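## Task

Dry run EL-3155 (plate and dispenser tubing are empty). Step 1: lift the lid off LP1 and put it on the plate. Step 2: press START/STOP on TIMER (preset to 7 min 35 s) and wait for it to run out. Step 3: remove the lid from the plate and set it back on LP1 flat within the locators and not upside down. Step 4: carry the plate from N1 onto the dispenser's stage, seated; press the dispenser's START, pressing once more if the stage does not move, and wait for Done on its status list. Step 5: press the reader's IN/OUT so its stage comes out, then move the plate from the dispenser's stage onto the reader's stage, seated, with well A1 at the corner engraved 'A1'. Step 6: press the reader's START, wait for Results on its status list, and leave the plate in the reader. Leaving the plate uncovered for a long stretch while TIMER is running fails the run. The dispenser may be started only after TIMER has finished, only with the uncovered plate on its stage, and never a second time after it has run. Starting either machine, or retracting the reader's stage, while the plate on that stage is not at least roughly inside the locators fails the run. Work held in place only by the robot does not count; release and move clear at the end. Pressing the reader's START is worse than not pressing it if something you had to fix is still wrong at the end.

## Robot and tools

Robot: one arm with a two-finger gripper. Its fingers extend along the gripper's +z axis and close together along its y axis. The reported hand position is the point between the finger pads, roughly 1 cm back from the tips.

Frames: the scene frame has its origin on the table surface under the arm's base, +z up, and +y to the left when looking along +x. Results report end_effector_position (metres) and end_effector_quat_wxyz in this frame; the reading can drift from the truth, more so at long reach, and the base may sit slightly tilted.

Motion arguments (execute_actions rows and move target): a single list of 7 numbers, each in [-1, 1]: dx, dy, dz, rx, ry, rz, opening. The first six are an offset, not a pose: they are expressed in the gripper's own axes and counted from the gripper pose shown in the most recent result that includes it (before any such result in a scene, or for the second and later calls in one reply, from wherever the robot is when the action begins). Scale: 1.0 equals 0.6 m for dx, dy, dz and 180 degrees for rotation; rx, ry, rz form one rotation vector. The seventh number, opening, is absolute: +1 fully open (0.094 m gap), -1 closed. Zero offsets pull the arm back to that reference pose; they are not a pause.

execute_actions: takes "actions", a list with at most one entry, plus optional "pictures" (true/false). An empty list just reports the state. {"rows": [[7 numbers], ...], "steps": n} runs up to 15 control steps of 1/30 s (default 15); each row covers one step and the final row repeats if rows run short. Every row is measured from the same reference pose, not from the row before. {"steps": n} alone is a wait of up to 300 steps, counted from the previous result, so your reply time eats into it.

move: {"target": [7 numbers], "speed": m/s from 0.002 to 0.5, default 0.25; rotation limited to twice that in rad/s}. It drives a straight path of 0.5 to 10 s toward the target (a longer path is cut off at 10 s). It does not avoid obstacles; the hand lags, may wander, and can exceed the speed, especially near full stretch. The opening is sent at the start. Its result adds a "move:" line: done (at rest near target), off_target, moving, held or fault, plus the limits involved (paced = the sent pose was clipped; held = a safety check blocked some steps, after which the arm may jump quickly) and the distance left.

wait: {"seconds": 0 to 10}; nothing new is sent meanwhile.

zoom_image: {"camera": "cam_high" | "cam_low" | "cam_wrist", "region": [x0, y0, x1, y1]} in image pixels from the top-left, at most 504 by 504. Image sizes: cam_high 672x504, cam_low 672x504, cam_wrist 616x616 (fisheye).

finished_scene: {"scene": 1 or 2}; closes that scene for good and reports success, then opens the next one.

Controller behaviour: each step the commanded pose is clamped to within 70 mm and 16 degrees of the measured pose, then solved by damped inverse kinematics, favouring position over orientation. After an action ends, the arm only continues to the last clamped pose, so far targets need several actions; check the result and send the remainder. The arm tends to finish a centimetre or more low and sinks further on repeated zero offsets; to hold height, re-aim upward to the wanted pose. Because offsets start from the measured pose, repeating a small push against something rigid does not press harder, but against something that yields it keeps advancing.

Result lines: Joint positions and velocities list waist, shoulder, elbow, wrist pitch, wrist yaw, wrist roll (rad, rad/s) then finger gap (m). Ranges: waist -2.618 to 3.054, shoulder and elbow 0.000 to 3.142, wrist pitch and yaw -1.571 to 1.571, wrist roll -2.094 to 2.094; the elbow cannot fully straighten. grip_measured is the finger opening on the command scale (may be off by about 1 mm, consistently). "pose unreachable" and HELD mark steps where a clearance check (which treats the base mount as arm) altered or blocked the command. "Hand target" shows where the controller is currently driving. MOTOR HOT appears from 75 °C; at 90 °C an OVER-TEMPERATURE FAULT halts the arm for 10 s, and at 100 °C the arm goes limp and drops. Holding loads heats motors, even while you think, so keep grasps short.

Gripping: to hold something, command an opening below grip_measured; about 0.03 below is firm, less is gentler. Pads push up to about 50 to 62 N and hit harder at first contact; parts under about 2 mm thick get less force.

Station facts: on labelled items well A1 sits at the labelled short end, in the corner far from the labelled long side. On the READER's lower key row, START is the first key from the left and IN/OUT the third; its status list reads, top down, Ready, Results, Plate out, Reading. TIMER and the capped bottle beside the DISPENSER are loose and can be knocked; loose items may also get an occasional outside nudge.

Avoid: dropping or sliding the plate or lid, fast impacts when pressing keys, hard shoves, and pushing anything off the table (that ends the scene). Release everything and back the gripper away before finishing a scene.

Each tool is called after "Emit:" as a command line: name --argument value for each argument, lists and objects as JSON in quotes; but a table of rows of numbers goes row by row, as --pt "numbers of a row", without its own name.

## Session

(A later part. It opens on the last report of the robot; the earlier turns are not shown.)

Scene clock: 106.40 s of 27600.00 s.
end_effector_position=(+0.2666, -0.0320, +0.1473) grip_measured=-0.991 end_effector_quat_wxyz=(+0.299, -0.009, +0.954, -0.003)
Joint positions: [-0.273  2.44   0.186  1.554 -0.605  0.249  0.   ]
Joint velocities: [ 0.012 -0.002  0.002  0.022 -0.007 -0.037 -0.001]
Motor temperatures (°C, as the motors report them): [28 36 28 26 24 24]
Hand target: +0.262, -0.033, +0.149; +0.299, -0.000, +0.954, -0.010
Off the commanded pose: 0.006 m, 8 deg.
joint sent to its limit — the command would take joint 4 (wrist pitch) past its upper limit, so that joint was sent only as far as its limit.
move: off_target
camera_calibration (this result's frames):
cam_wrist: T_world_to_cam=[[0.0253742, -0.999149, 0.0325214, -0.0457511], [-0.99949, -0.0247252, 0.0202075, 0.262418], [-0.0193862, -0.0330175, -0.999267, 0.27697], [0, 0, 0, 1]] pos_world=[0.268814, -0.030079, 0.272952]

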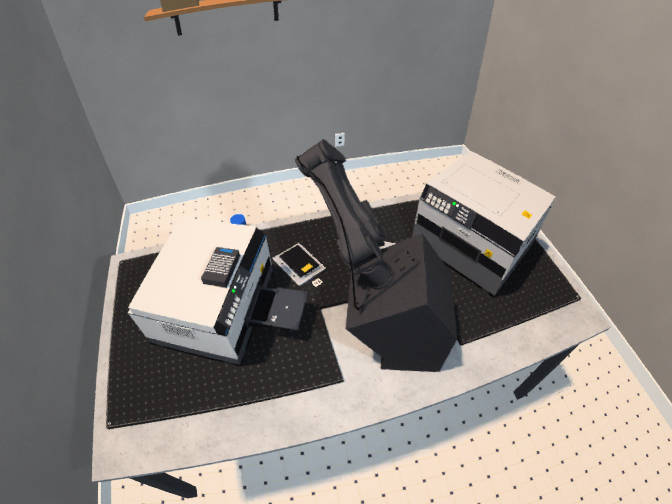

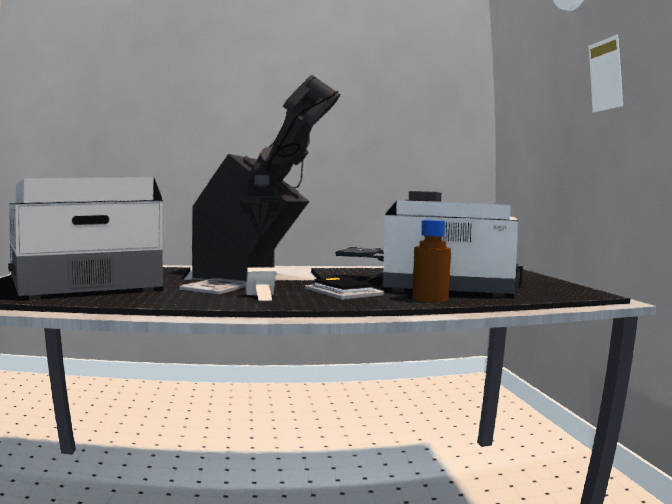

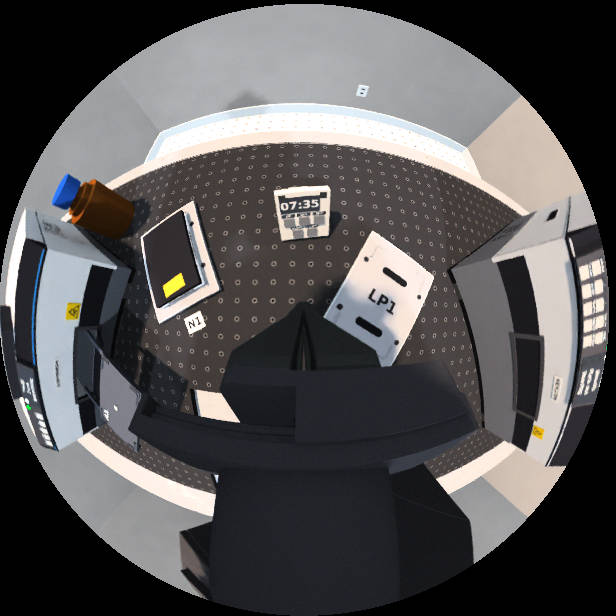

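Emit:
move --target '[-0.01,-0.028,0.214,0,0,0,-1]' --speed 0.1

Emit:
zoom_image --camera "cam_wrist" --region '[220, 170, 390, 330]'

Scene clock: 116.07 s of 27600.00 s.
end_effector_position=(+0.3397, -0.0451, +0.0468) grip_measured=-0.991 end_effector_quat_wxyz=(+0.291, -0.016, +0.957, +0.002)
Joint positions: [-0.052  2.693  0.665  1.394 -0.451  0.389  0.   ]
Joint velocities: [-0.002 -0.017  0.002 -0.007 -0.051  0.022  0.   ]
Motor temperatures (°C, as the motors report them): [28 34 28 26 25 24]
Hand target: +0.345, -0.051, +0.047; +0.299, -0.010, +0.954, -0.005
Off the commanded pose: 0.007 m, 1 deg.
move: done
camera_calibration (this result's frames):
cam_wrist: T_world_to_cam=[[0.0427134, -0.998751, 0.0259307, -0.0630032], [-0.998399, -0.0417064, 0.0382079, 0.335183], [-0.0370787, -0.0275212, -0.998933, 0.183824], [0, 0, 0, 1]] pos_world=[0.344153, -0.0438862, 0.172455]

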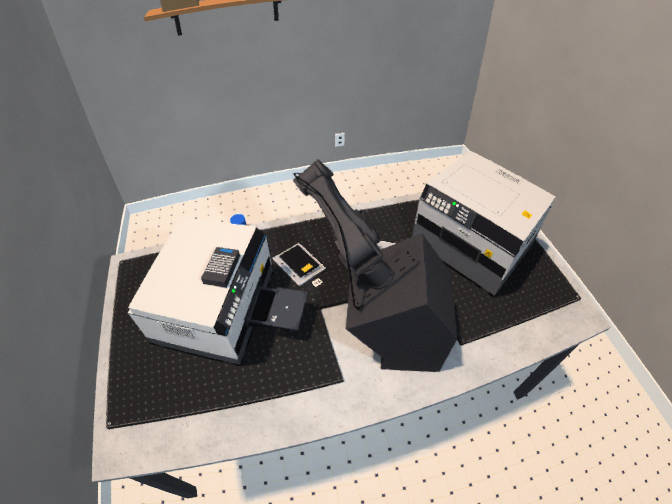

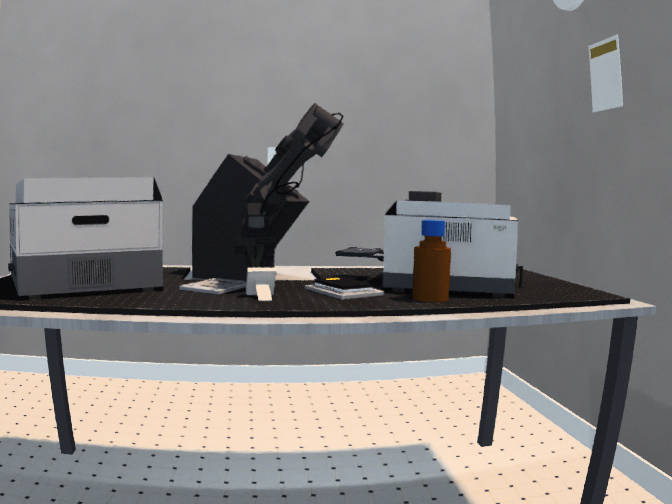

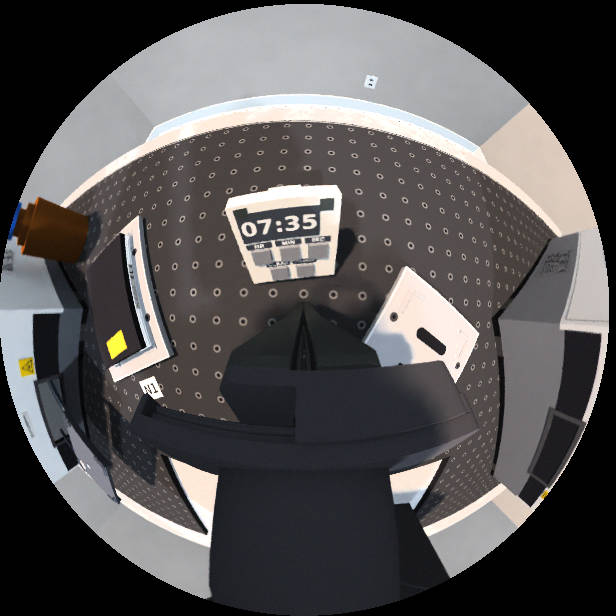

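Region (220, 170, 390, 330) of cam_wrist's 616x616 image, scaled by 2.965, with more detail than that image has; it fills the top 474 rows of this view, and the rest is white.

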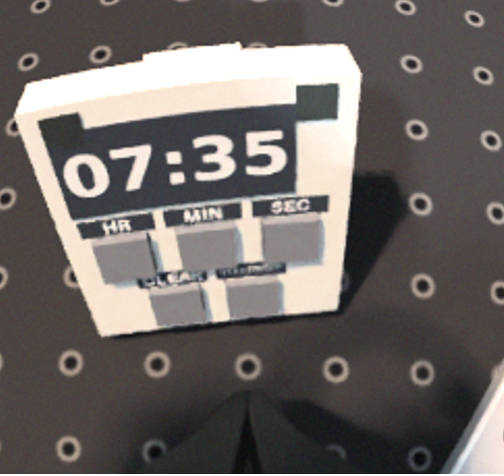

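Emit:
move --target '[-0.008,-0.01,0.043,0,-0.004,0,-1]' --speed 0.03

Emit:
zoom_image --camera "cam_wrist" --region '[220, 170, 390, 330]'

Scene clock: 119.90 s of 27600.00 s.
end_effector_position=(+0.3521, -0.0452, +0.0288) grip_measured=-0.991 end_effector_quat_wxyz=(+0.288, -0.022, +0.957, +0.010)
Joint positions: [-0.03   2.739  0.758  1.356 -0.45   0.398  0.   ]
Joint velocities: [ 0.012  0.007  0.002  0.051 -0.066 -0.007 -0.001]
Motor temperatures (°C, as the motors report them): [28 33 28 27 25 24]
Hand target: +0.358, -0.051, +0.028; +0.297, -0.017, +0.955, +0.002
Off the commanded pose: 0.008 m, 1 deg.
move: done
camera_calibration (this result's frames):
cam_wrist: T_world_to_cam=[[0.0579778, -0.998195, 0.0156488, -0.0681925], [-0.997451, -0.0572672, 0.0425705, 0.347058], [-0.0415975, -0.0180771, -0.998971, 0.168282], [0, 0, 0, 1]] pos_world=[0.357127, -0.0451524, 0.154402]

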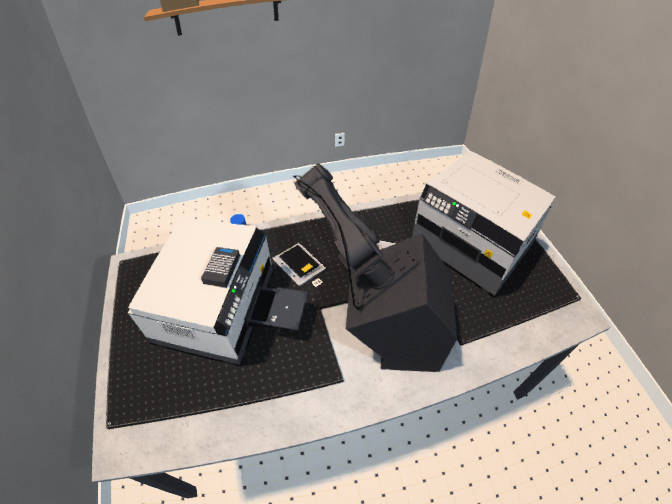

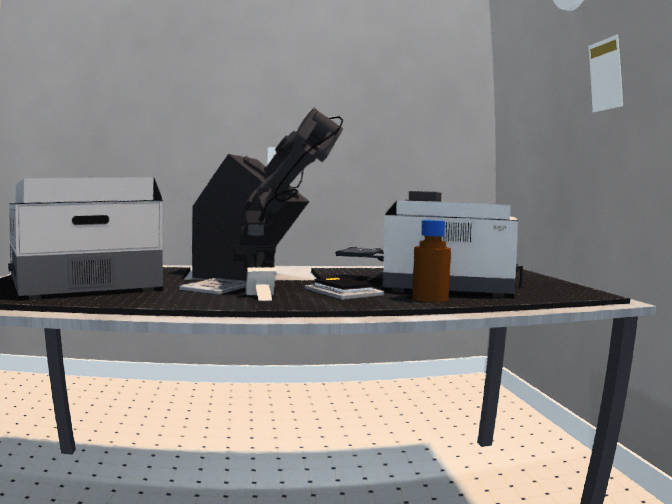

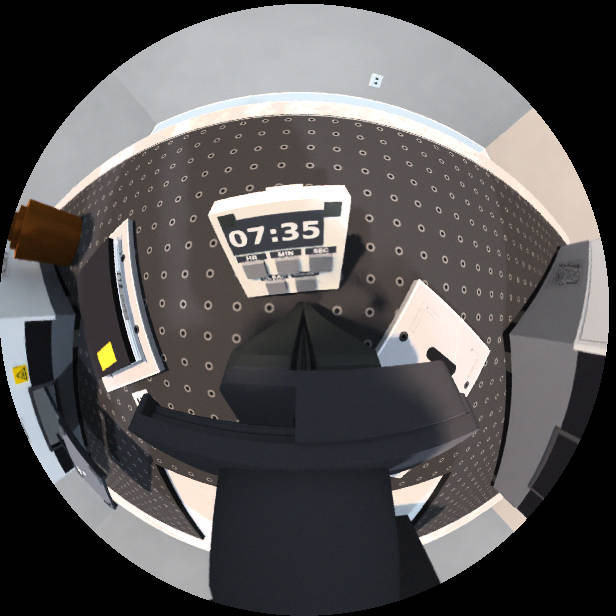

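Region (220, 170, 390, 330) of cam_wrist's 616x616 image, scaled by 2.965, with more detail than that image has; it fills the top 474 rows of this view, and the rest is white.

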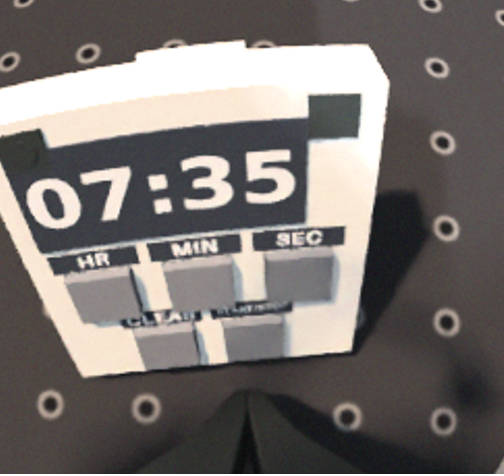

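Emit:
move --target '[-0.022,-0.012,0.021,0,-0.005,0,-1]' --speed 0.01

Emit:
zoom_image --camera "cam_wrist" --region '[220, 170, 390, 330]'

Scene clock: 126.23 s of 27600.00 s.
end_effector_position=(+0.3632, -0.0449, +0.0237) grip_measured=-0.991 end_effector_quat_wxyz=(+0.287, -0.024, +0.957, +0.012)
Joint positions: [-0.026  2.739  0.807  1.309 -0.452  0.399  0.   ]
Joint velocities: [-0.012  0.002  0.017  0.007 -0.022 -0.022 -0.001]
Motor temperatures (°C, as the motors report them): [28 33 28 27 25 24]
Hand target: +0.370, -0.052, +0.026; +0.296, -0.022, +0.955, +0.010
Off the commanded pose: 0.010 m, 1 deg.
move: done
camera_calibration (this result's frames):
cam_wrist: T_world_to_cam=[[0.0626195, -0.997964, 0.0121223, -0.0700854], [-0.997088, -0.0620255, 0.0443712, 0.357965], [-0.043529, -0.0148655, -0.998942, 0.164481], [0, 0, 0, 1]] pos_world=[0.368471, -0.0452946, 0.149273]

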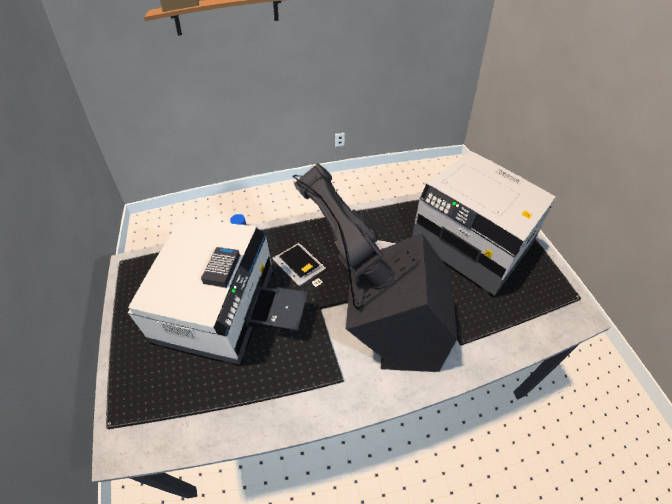

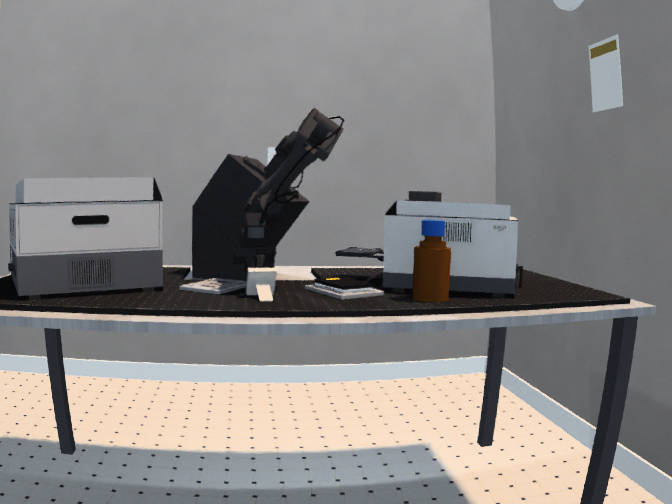

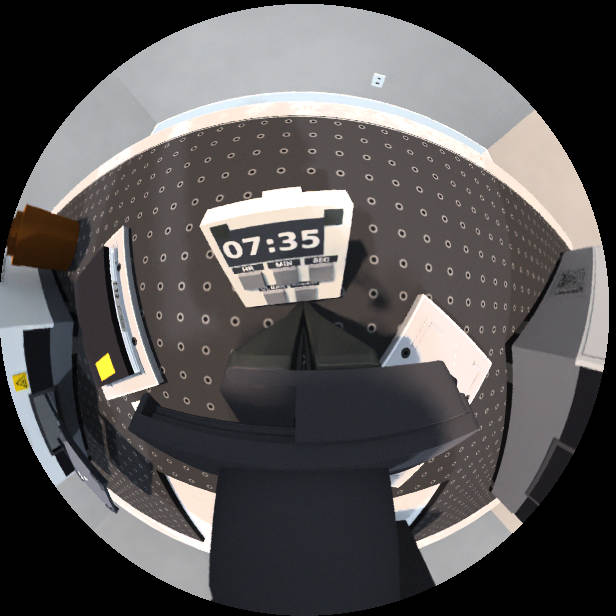

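Region (220, 170, 390, 330) of cam_wrist's 616x616 image, scaled by 2.965, with more detail than that image has; it fills the top 474 rows of this view, and the rest is white.

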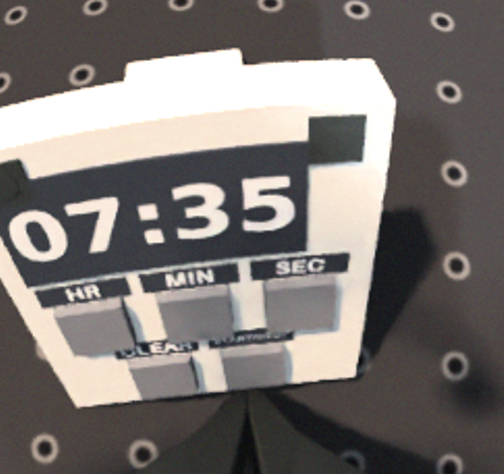

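Emit:
move --target '[-0.009,-0.012,-0.026,0,-0.005,0,-1]' --speed 0.015

Emit:
zoom_image --camera "cam_wrist" --region '[220, 170, 390, 330]'

Scene clock: 131.90 s of 27600.00 s.
end_effector_position=(+0.3574, -0.0497, +0.0288) grip_measured=-0.991 end_effector_quat_wxyz=(+0.285, -0.023, +0.958, +0.015)
Joint positions: [-0.052  2.739  0.785  1.321 -0.481  0.384  0.   ]
Joint velocities: [-0.007 -0.012 -0.022 -0.007 -0.022 -0.037 -0.001]
Motor temperatures (°C, as the motors report them): [29 33 28 27 25 24]
Hand target: +0.359, -0.052, +0.039; +0.295, -0.024, +0.955, +0.012
Off the commanded pose: 0.011 m, 1 deg.
move: off_target
camera_calibration (this result's frames):
cam_wrist: T_world_to_cam=[[0.0632979, -0.99798, 0.00536065, -0.0745382], [-0.996817, -0.0629614, 0.0489061, 0.351435], [-0.0484698, -0.00843924, -0.998789, 0.171378], [0, 0, 0, 1]] pos_world=[0.363341, -0.0508145, 0.154383]

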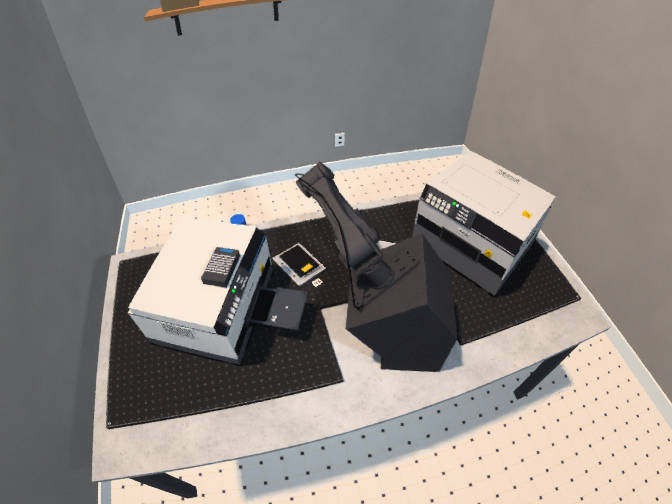

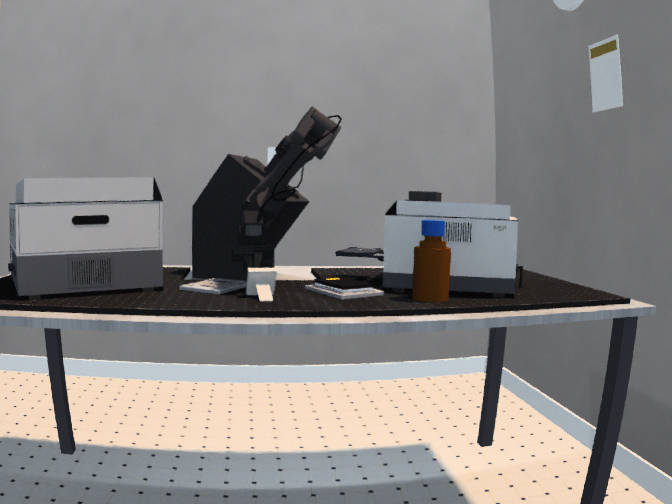

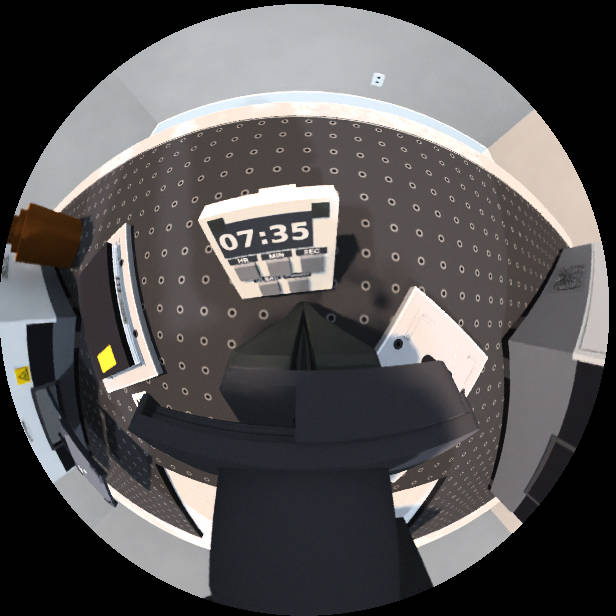

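Region (220, 170, 390, 330) of cam_wrist's 616x616 image, scaled by 2.965, with more detail than that image has; it fills the top 474 rows of this view, and the rest is white.

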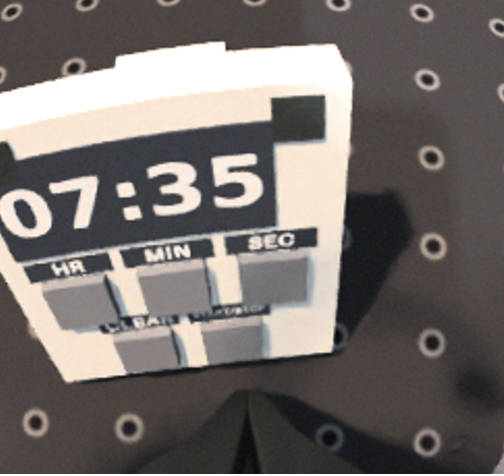

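Emit:
move --target '[-0.026,0.003,-0.004,0,-0.02,0,-1]' --speed 0.015

Emit:
zoom_image --camera "cam_wrist" --region '[220, 170, 390, 330]'

Scene clock: 136.63 s of 27600.00 s.
end_effector_position=(+0.3653, -0.0436, +0.0337) grip_measured=-0.991 end_effector_quat_wxyz=(+0.303, -0.028, +0.952, +0.023)
Joint positions: [-0.046  2.739  0.785  1.37  -0.478  0.404  0.   ]
Joint velocities: [-0.012 -0.017  0.002  0.081  0.037 -0.066  0.001]
Motor temperatures (°C, as the motors report them): [29 34 28 27 25 24]
Hand target: +0.369, -0.047, +0.039; +0.315, -0.023, +0.949, +0.016
Off the commanded pose: 0.008 m, 2 deg.
move: done
camera_calibration (this result's frames):
cam_wrist: T_world_to_cam=[[0.0766595, -0.997042, -0.0055487, -0.073515], [-0.997, -0.0767137, 0.0103271, 0.360185], [-0.0107222, 0.00474038, -0.999931, 0.163493], [0, 0, 0, 1]] pos_world=[0.366493, -0.0464414, 0.159354]

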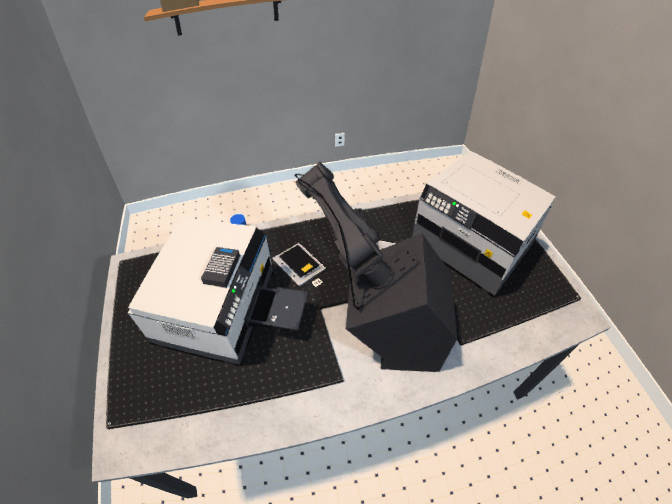

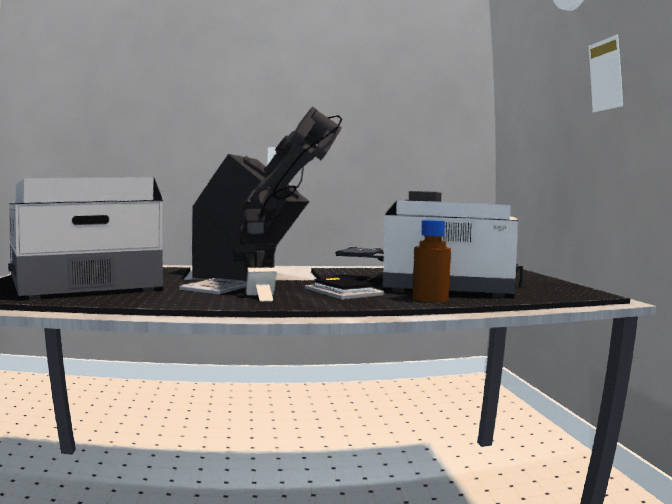

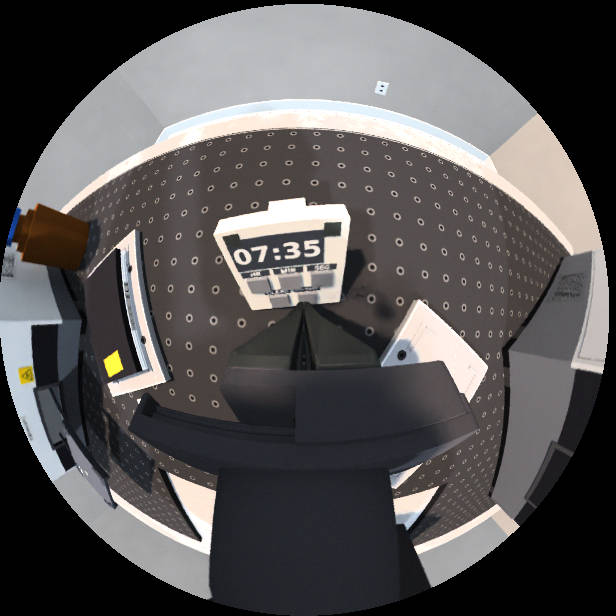

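Region (220, 170, 390, 330) of cam_wrist's 616x616 image, scaled by 2.965, with more detail than that image has; it fills the top 474 rows of this view, and the rest is white.

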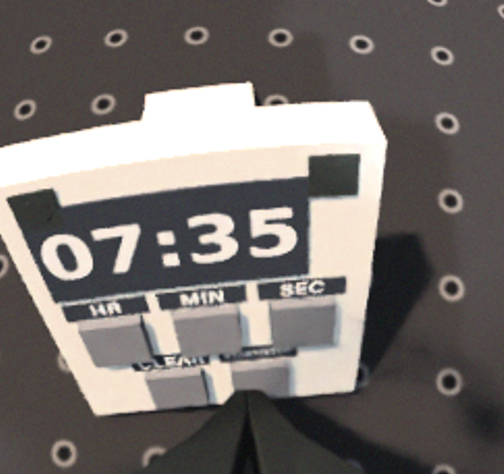

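Now advance forward-down like the earlier move (gave +11mm x, −5mm z), but shorter.

Emit:
move --target '[-0.013,-0.014,0.017,0,-0.005,0,-1]' --speed 0.01

Emit:
zoom_image --camera "cam_wrist" --region '[220, 170, 390, 330]'

Scene clock: 147.93 s of 27600.00 s.
end_effector_position=(+0.3710, -0.0445, +0.0278) grip_measured=-0.991 end_effector_quat_wxyz=(+0.302, -0.030, +0.952, +0.025)
Joint positions: [-0.042  2.754  0.823  1.348 -0.48   0.404  0.   ]
Joint velocities: [ 0.012  0.002 -0.007 -0.022  0.007 -0.051 -0.001]
Motor temperatures (°C, as the motors report them): [29 34 27 28 25 24]
Hand target: +0.378, -0.051, +0.030; +0.311, -0.028, +0.950, +0.023
Off the commanded pose: 0.010 m, 1 deg.
move: done
camera_calibration (this result's frames):
cam_wrist: T_world_to_cam=[[0.0817643, -0.996614, -0.00862969, -0.0766179], [-0.996569, -0.0818659, 0.0121645, 0.36547], [-0.0128298, 0.00760546, -0.999889, 0.15857], [0, 0, 0, 1]] pos_world=[0.372515, -0.047645, 0.153445]

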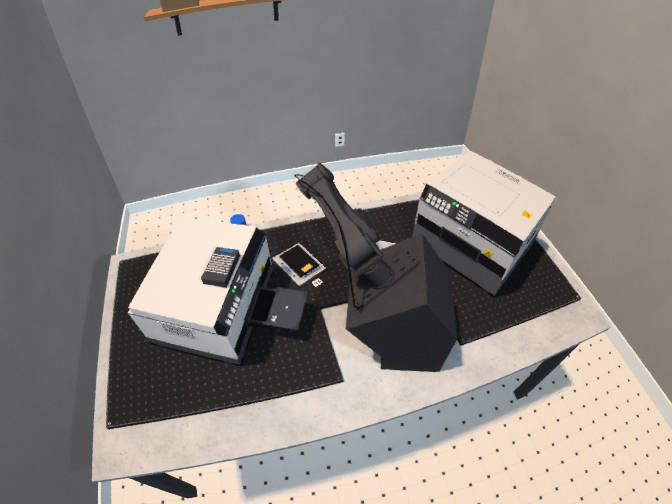

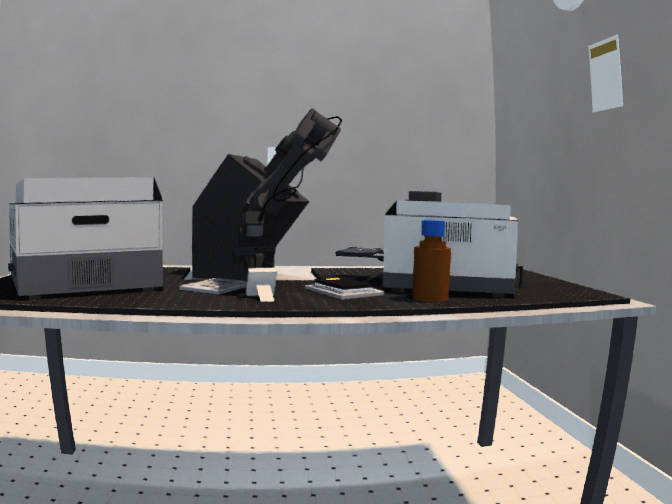

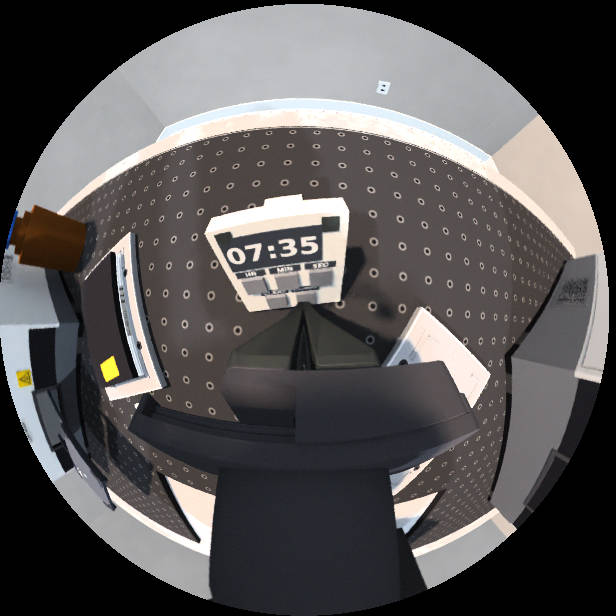

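Region (220, 170, 390, 330) of cam_wrist's 616x616 image, scaled by 2.965, with more detail than that image has; it fills the top 474 rows of this view, and the rest is white.

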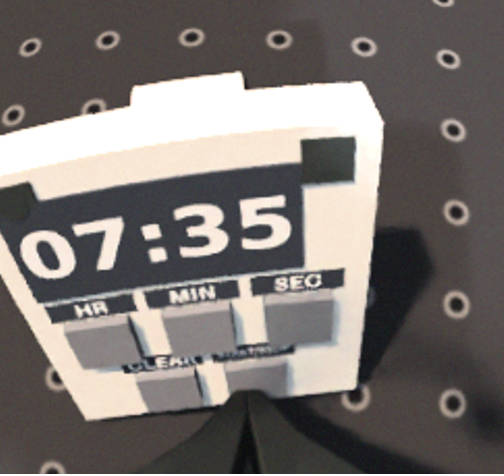

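Emit:
move --target '[-0.012,-0.012,-0.03,0,-0.005,0,-1]' --speed 0.015

Emit:
move --target '[-0.028,-0.001,-0.004,0,-0.022,0,-1]' --speed 0.015

Emit:
zoom_image --camera "cam_wrist" --region '[220, 170, 390, 330]'

Scene clock: 154.40 s of 27600.00 s.
end_effector_position=(+0.3625, -0.0511, +0.0334) grip_measured=-0.991 end_effector_quat_wxyz=(+0.297, -0.027, +0.954, +0.028)
Joint positions: [-0.074  2.754  0.795  1.357 -0.514  0.388  0.   ]
Joint velocities: [-0.002 -0.002 -0.007  0.022  0.007 -0.051  0.   ]
Motor temperatures (°C, as the motors report them): [29 34 27 28 25 24]
Hand target: +0.367, -0.052, +0.046; +0.310, -0.029, +0.950, +0.026
Off the commanded pose: 0.014 m, 2 deg.
move: off_target
camera_calibration (this result's frames):
cam_wrist: T_world_to_cam=[[0.0771694, -0.996881, -0.0165184, -0.0805946], [-0.996732, -0.0775337, 0.0226851, 0.356246], [-0.0238951, 0.0147138, -0.999606, 0.168491], [0, 0, 0, 1]] pos_world=[0.365327, -0.0552013, 0.159012]

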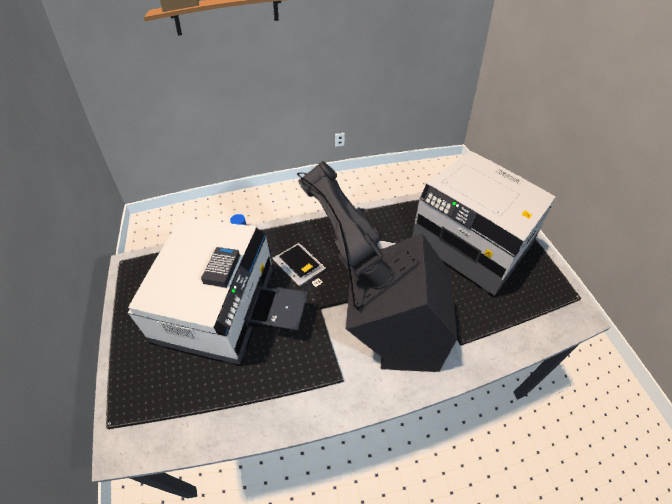

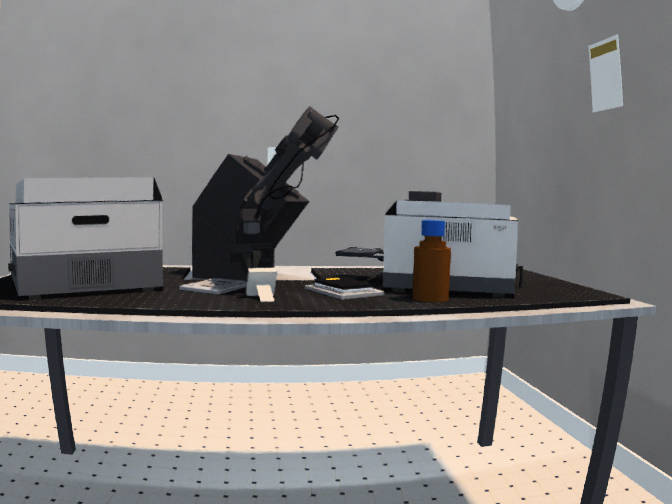

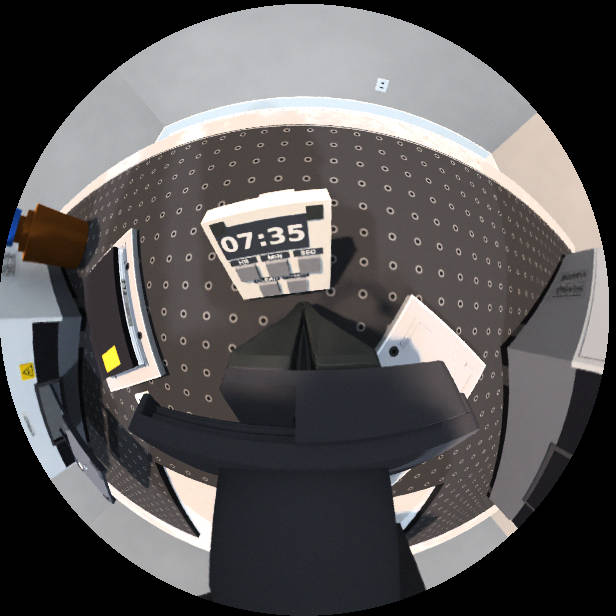

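Scene clock: 156.93 s of 27600.00 s.
end_effector_position=(+0.3710, -0.0441, +0.0394) grip_measured=-0.991 end_effector_quat_wxyz=(+0.317, -0.033, +0.947, +0.038)
Joint positions: [-0.069  2.754  0.795  1.413 -0.513  0.41   0.   ]
Joint velocities: [ 0.007 -0.002  0.012  0.022 -0.022 -0.007 -0.001]
Motor temperatures (°C, as the motors report them): [29 34 27 28 25 24]
Hand target: +0.375, -0.051, +0.045; +0.330, -0.026, +0.943, +0.029
Off the commanded pose: 0.010 m, 2 deg.
move: done
camera_calibration (this result's frames):
cam_wrist: T_world_to_cam=[[0.0956375, -0.99499, -0.0291115, -0.0804492], [-0.995259, -0.0950616, -0.0205654, 0.365572], [0.017695, 0.0309403, -0.999365, 0.159854], [0, 0, 0, 1]] pos_world=[0.368704, -0.0502403, 0.164928]

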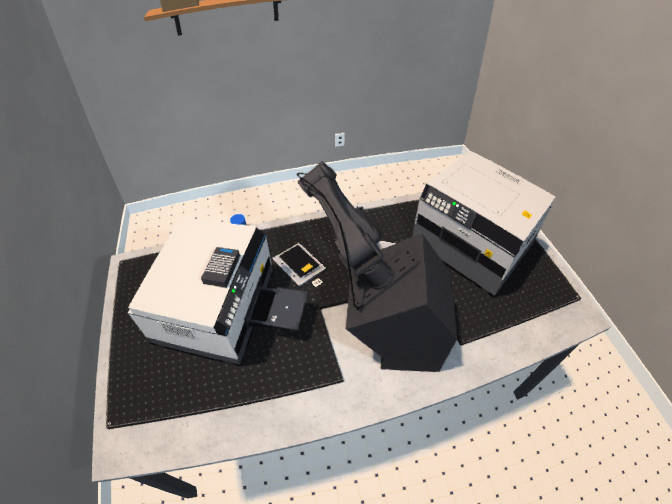

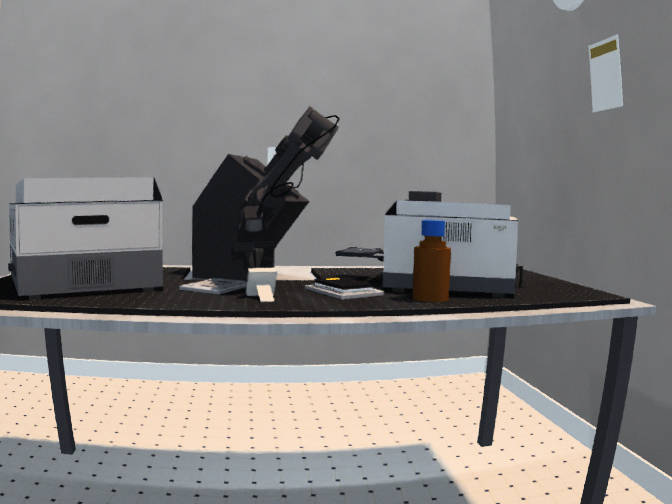

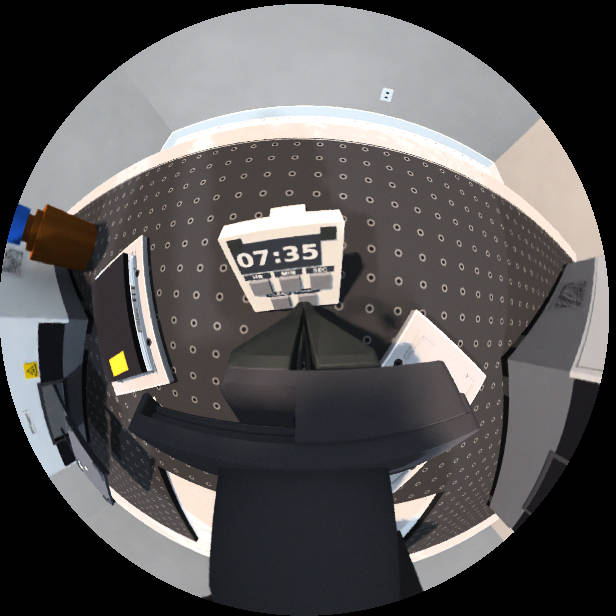

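Region (220, 170, 390, 330) of cam_wrist's 616x616 image, scaled by 2.965, with more detail than that image has; it fills the top 474 rows of this view, and the rest is white.

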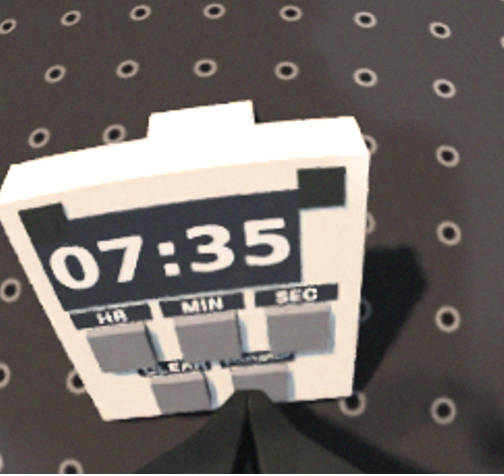

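Quick step press along gz.

Emit:
execute_actions --actions '[{"rows":[[-0.01,-0.014,0.022,0,-0.005,0,-1]]}]'

Emit:
zoom_image --camera "cam_wrist" --region '[220, 170, 390, 330]'

Scene clock: 159.70 s of 27600.00 s.
end_effector_position=(+0.3792, -0.0479, +0.0327) grip_measured=-0.991 end_effector_quat_wxyz=(+0.319, -0.035, +0.946, +0.039)
Joint positions: [-0.069  2.778  0.846  1.391 -0.515  0.41   0.   ]
Joint velocities: [ 0.012 -0.007 -0.002  0.007  0.081  0.007 -0.001]
Motor temperatures (°C, as the motors report them): [29 34 27 28 25 24]
Hand target: +0.384, -0.051, +0.032; +0.324, -0.033, +0.945, +0.038
Off the commanded pose: 0.006 m, 1 deg.
Steps of this call (steps 1 to 68: nothing new was sent; steps 69 to 83: all 15 steps of this action). Readings (end_effector_position):
69: (+0.3721, -0.0443, +0.0389)
70: (+0.3745, -0.0452, +0.0372)
72: (+0.3785, -0.0468, +0.0345)
76: (+0.3799, -0.0475, +0.0333)
83: the state above
camera_calibration (this result's frames):
cam_wrist: T_world_to_cam=[[0.0993009, -0.994605, -0.0300179, -0.0865165], [-0.994819, -0.0985717, -0.0248731, 0.373067], [0.02178, 0.0323323, -0.99924, 0.151694], [0, 0, 0, 1]] pos_world=[0.376421, -0.0541804, 0.158261]

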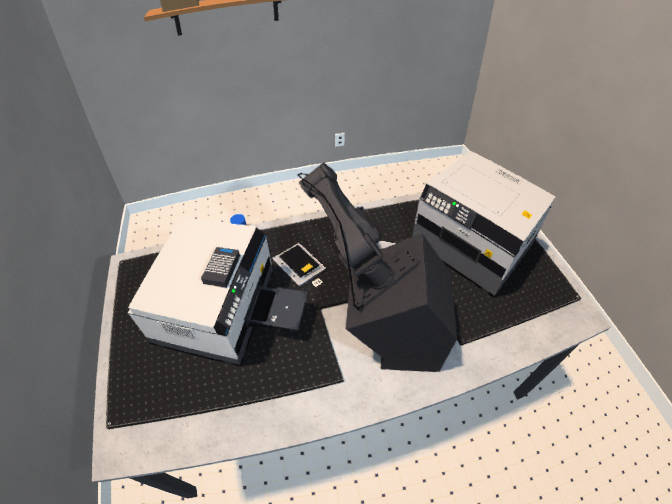

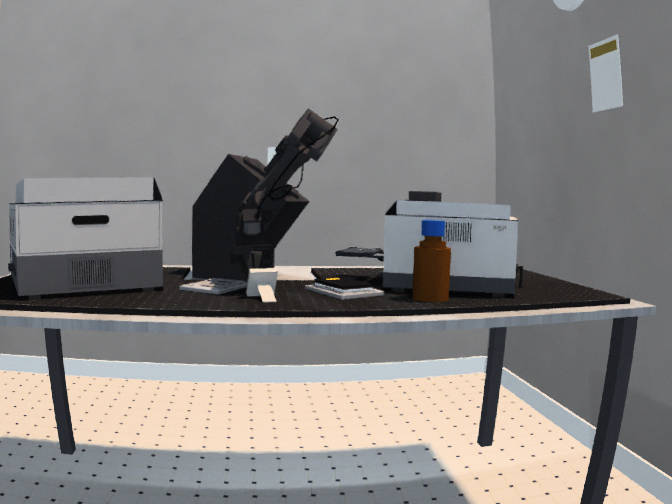

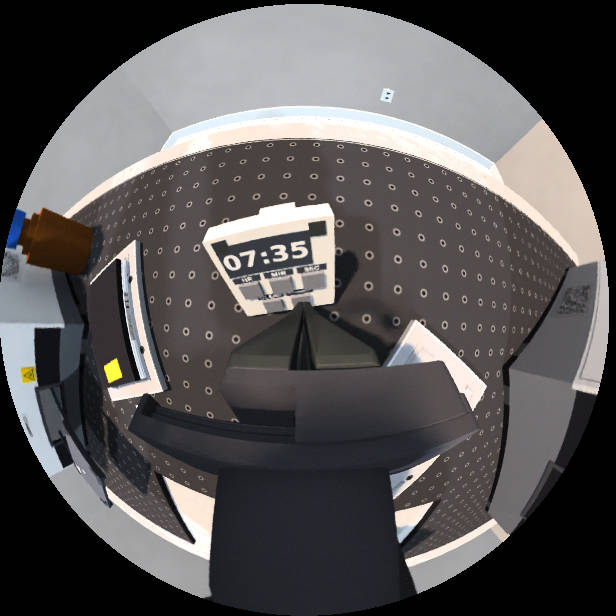

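Region (220, 170, 390, 330) of cam_wrist's 616x616 image, scaled by 2.965, with more detail than that image has; it fills the top 474 rows of this view, and the rest is white.

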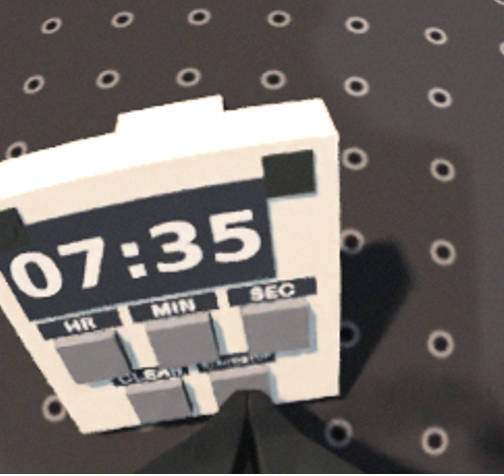

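Emit:
execute_actions --actions '[{"rows":[[-0.003,-0.005,0.007,0,-0.003,0,-1],[-0.002,-0.005,0.009,0,-0.003,0,-1],[-0.001,-0.005,0.011,0,-0.003,0,-1],[0,-0.005,0.013,0,-0.003,0,-1]]}]'

Emit:
zoom_image --camera "cam_wrist" --region '[200, 170, 390, 330]'

Scene clock: 162.60 s of 27600.00 s.
end_effector_position=(+0.3760, -0.0460, +0.0250) grip_measured=-0.991 end_effector_quat_wxyz=(+0.312, -0.037, +0.948, +0.042)
Joint positions: [-0.055  2.797  0.86   1.39  -0.515  0.412  0.   ]
Joint velocities: [ 0.007  0.022 -0.007  0.007 -0.022  0.037  0.001]
Motor temperatures (°C, as the motors report them): [29 34 27 28 25 24]
Hand target: +0.384, -0.050, +0.027; +0.323, -0.035, +0.945, +0.039
Off the commanded pose: 0.009 m, 1 deg.
Steps of this call (steps 1 to 72: nothing new was sent; steps 73 to 87: all 15 steps of this action). Readings (end_effector_position):
73: (+0.3791, -0.0478, +0.0326)
74: (+0.3787, -0.0477, +0.0322)
76: (+0.3782, -0.0474, +0.0298)
80: (+0.3763, -0.0462, +0.0252)
87: the state above
camera_calibration (this result's frames):
cam_wrist: T_world_to_cam=[[0.104987, -0.993848, -0.035268, -0.086558], [-0.99444, -0.104626, -0.0119367, 0.369127], [0.00817334, 0.0363251, -0.999307, 0.149242], [0, 0, 0, 1]] pos_world=[0.374943, -0.0528265, 0.150492]

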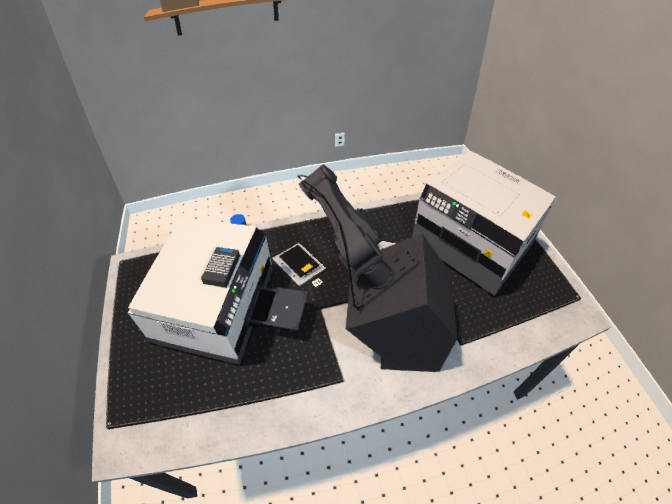

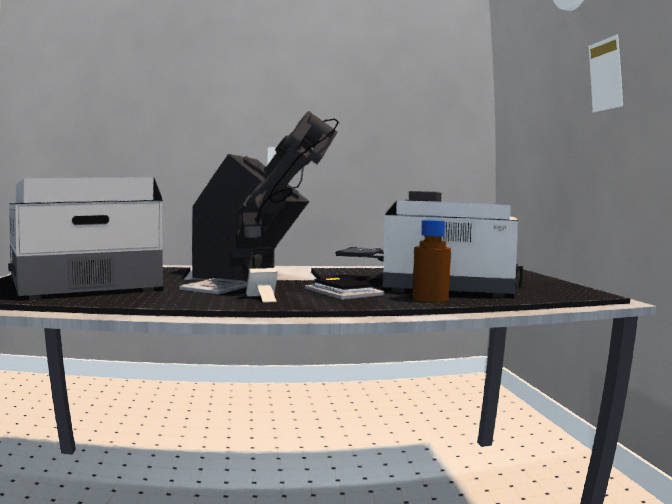

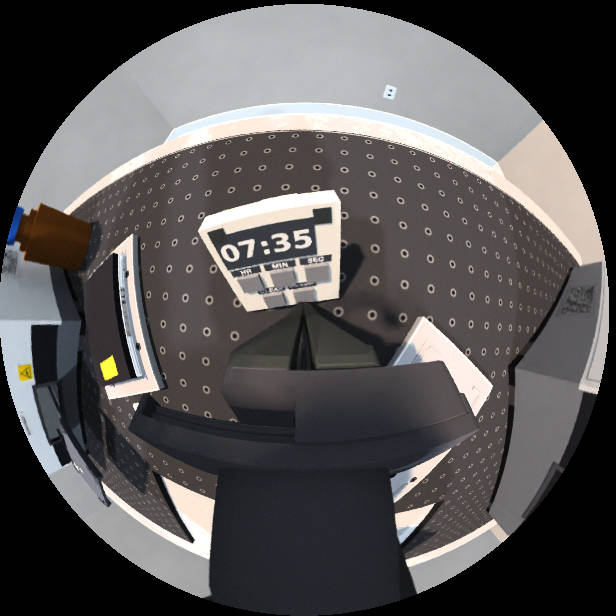

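Region (200, 170, 390, 330) of cam_wrist's 616x616 image, scaled by 2.653, with more detail than that image has; it fills the top 424 rows of this view, and the rest is white.

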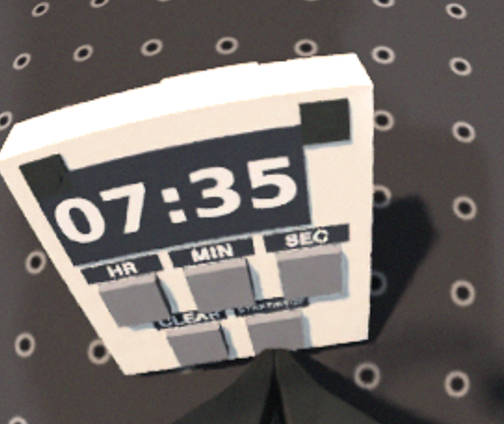

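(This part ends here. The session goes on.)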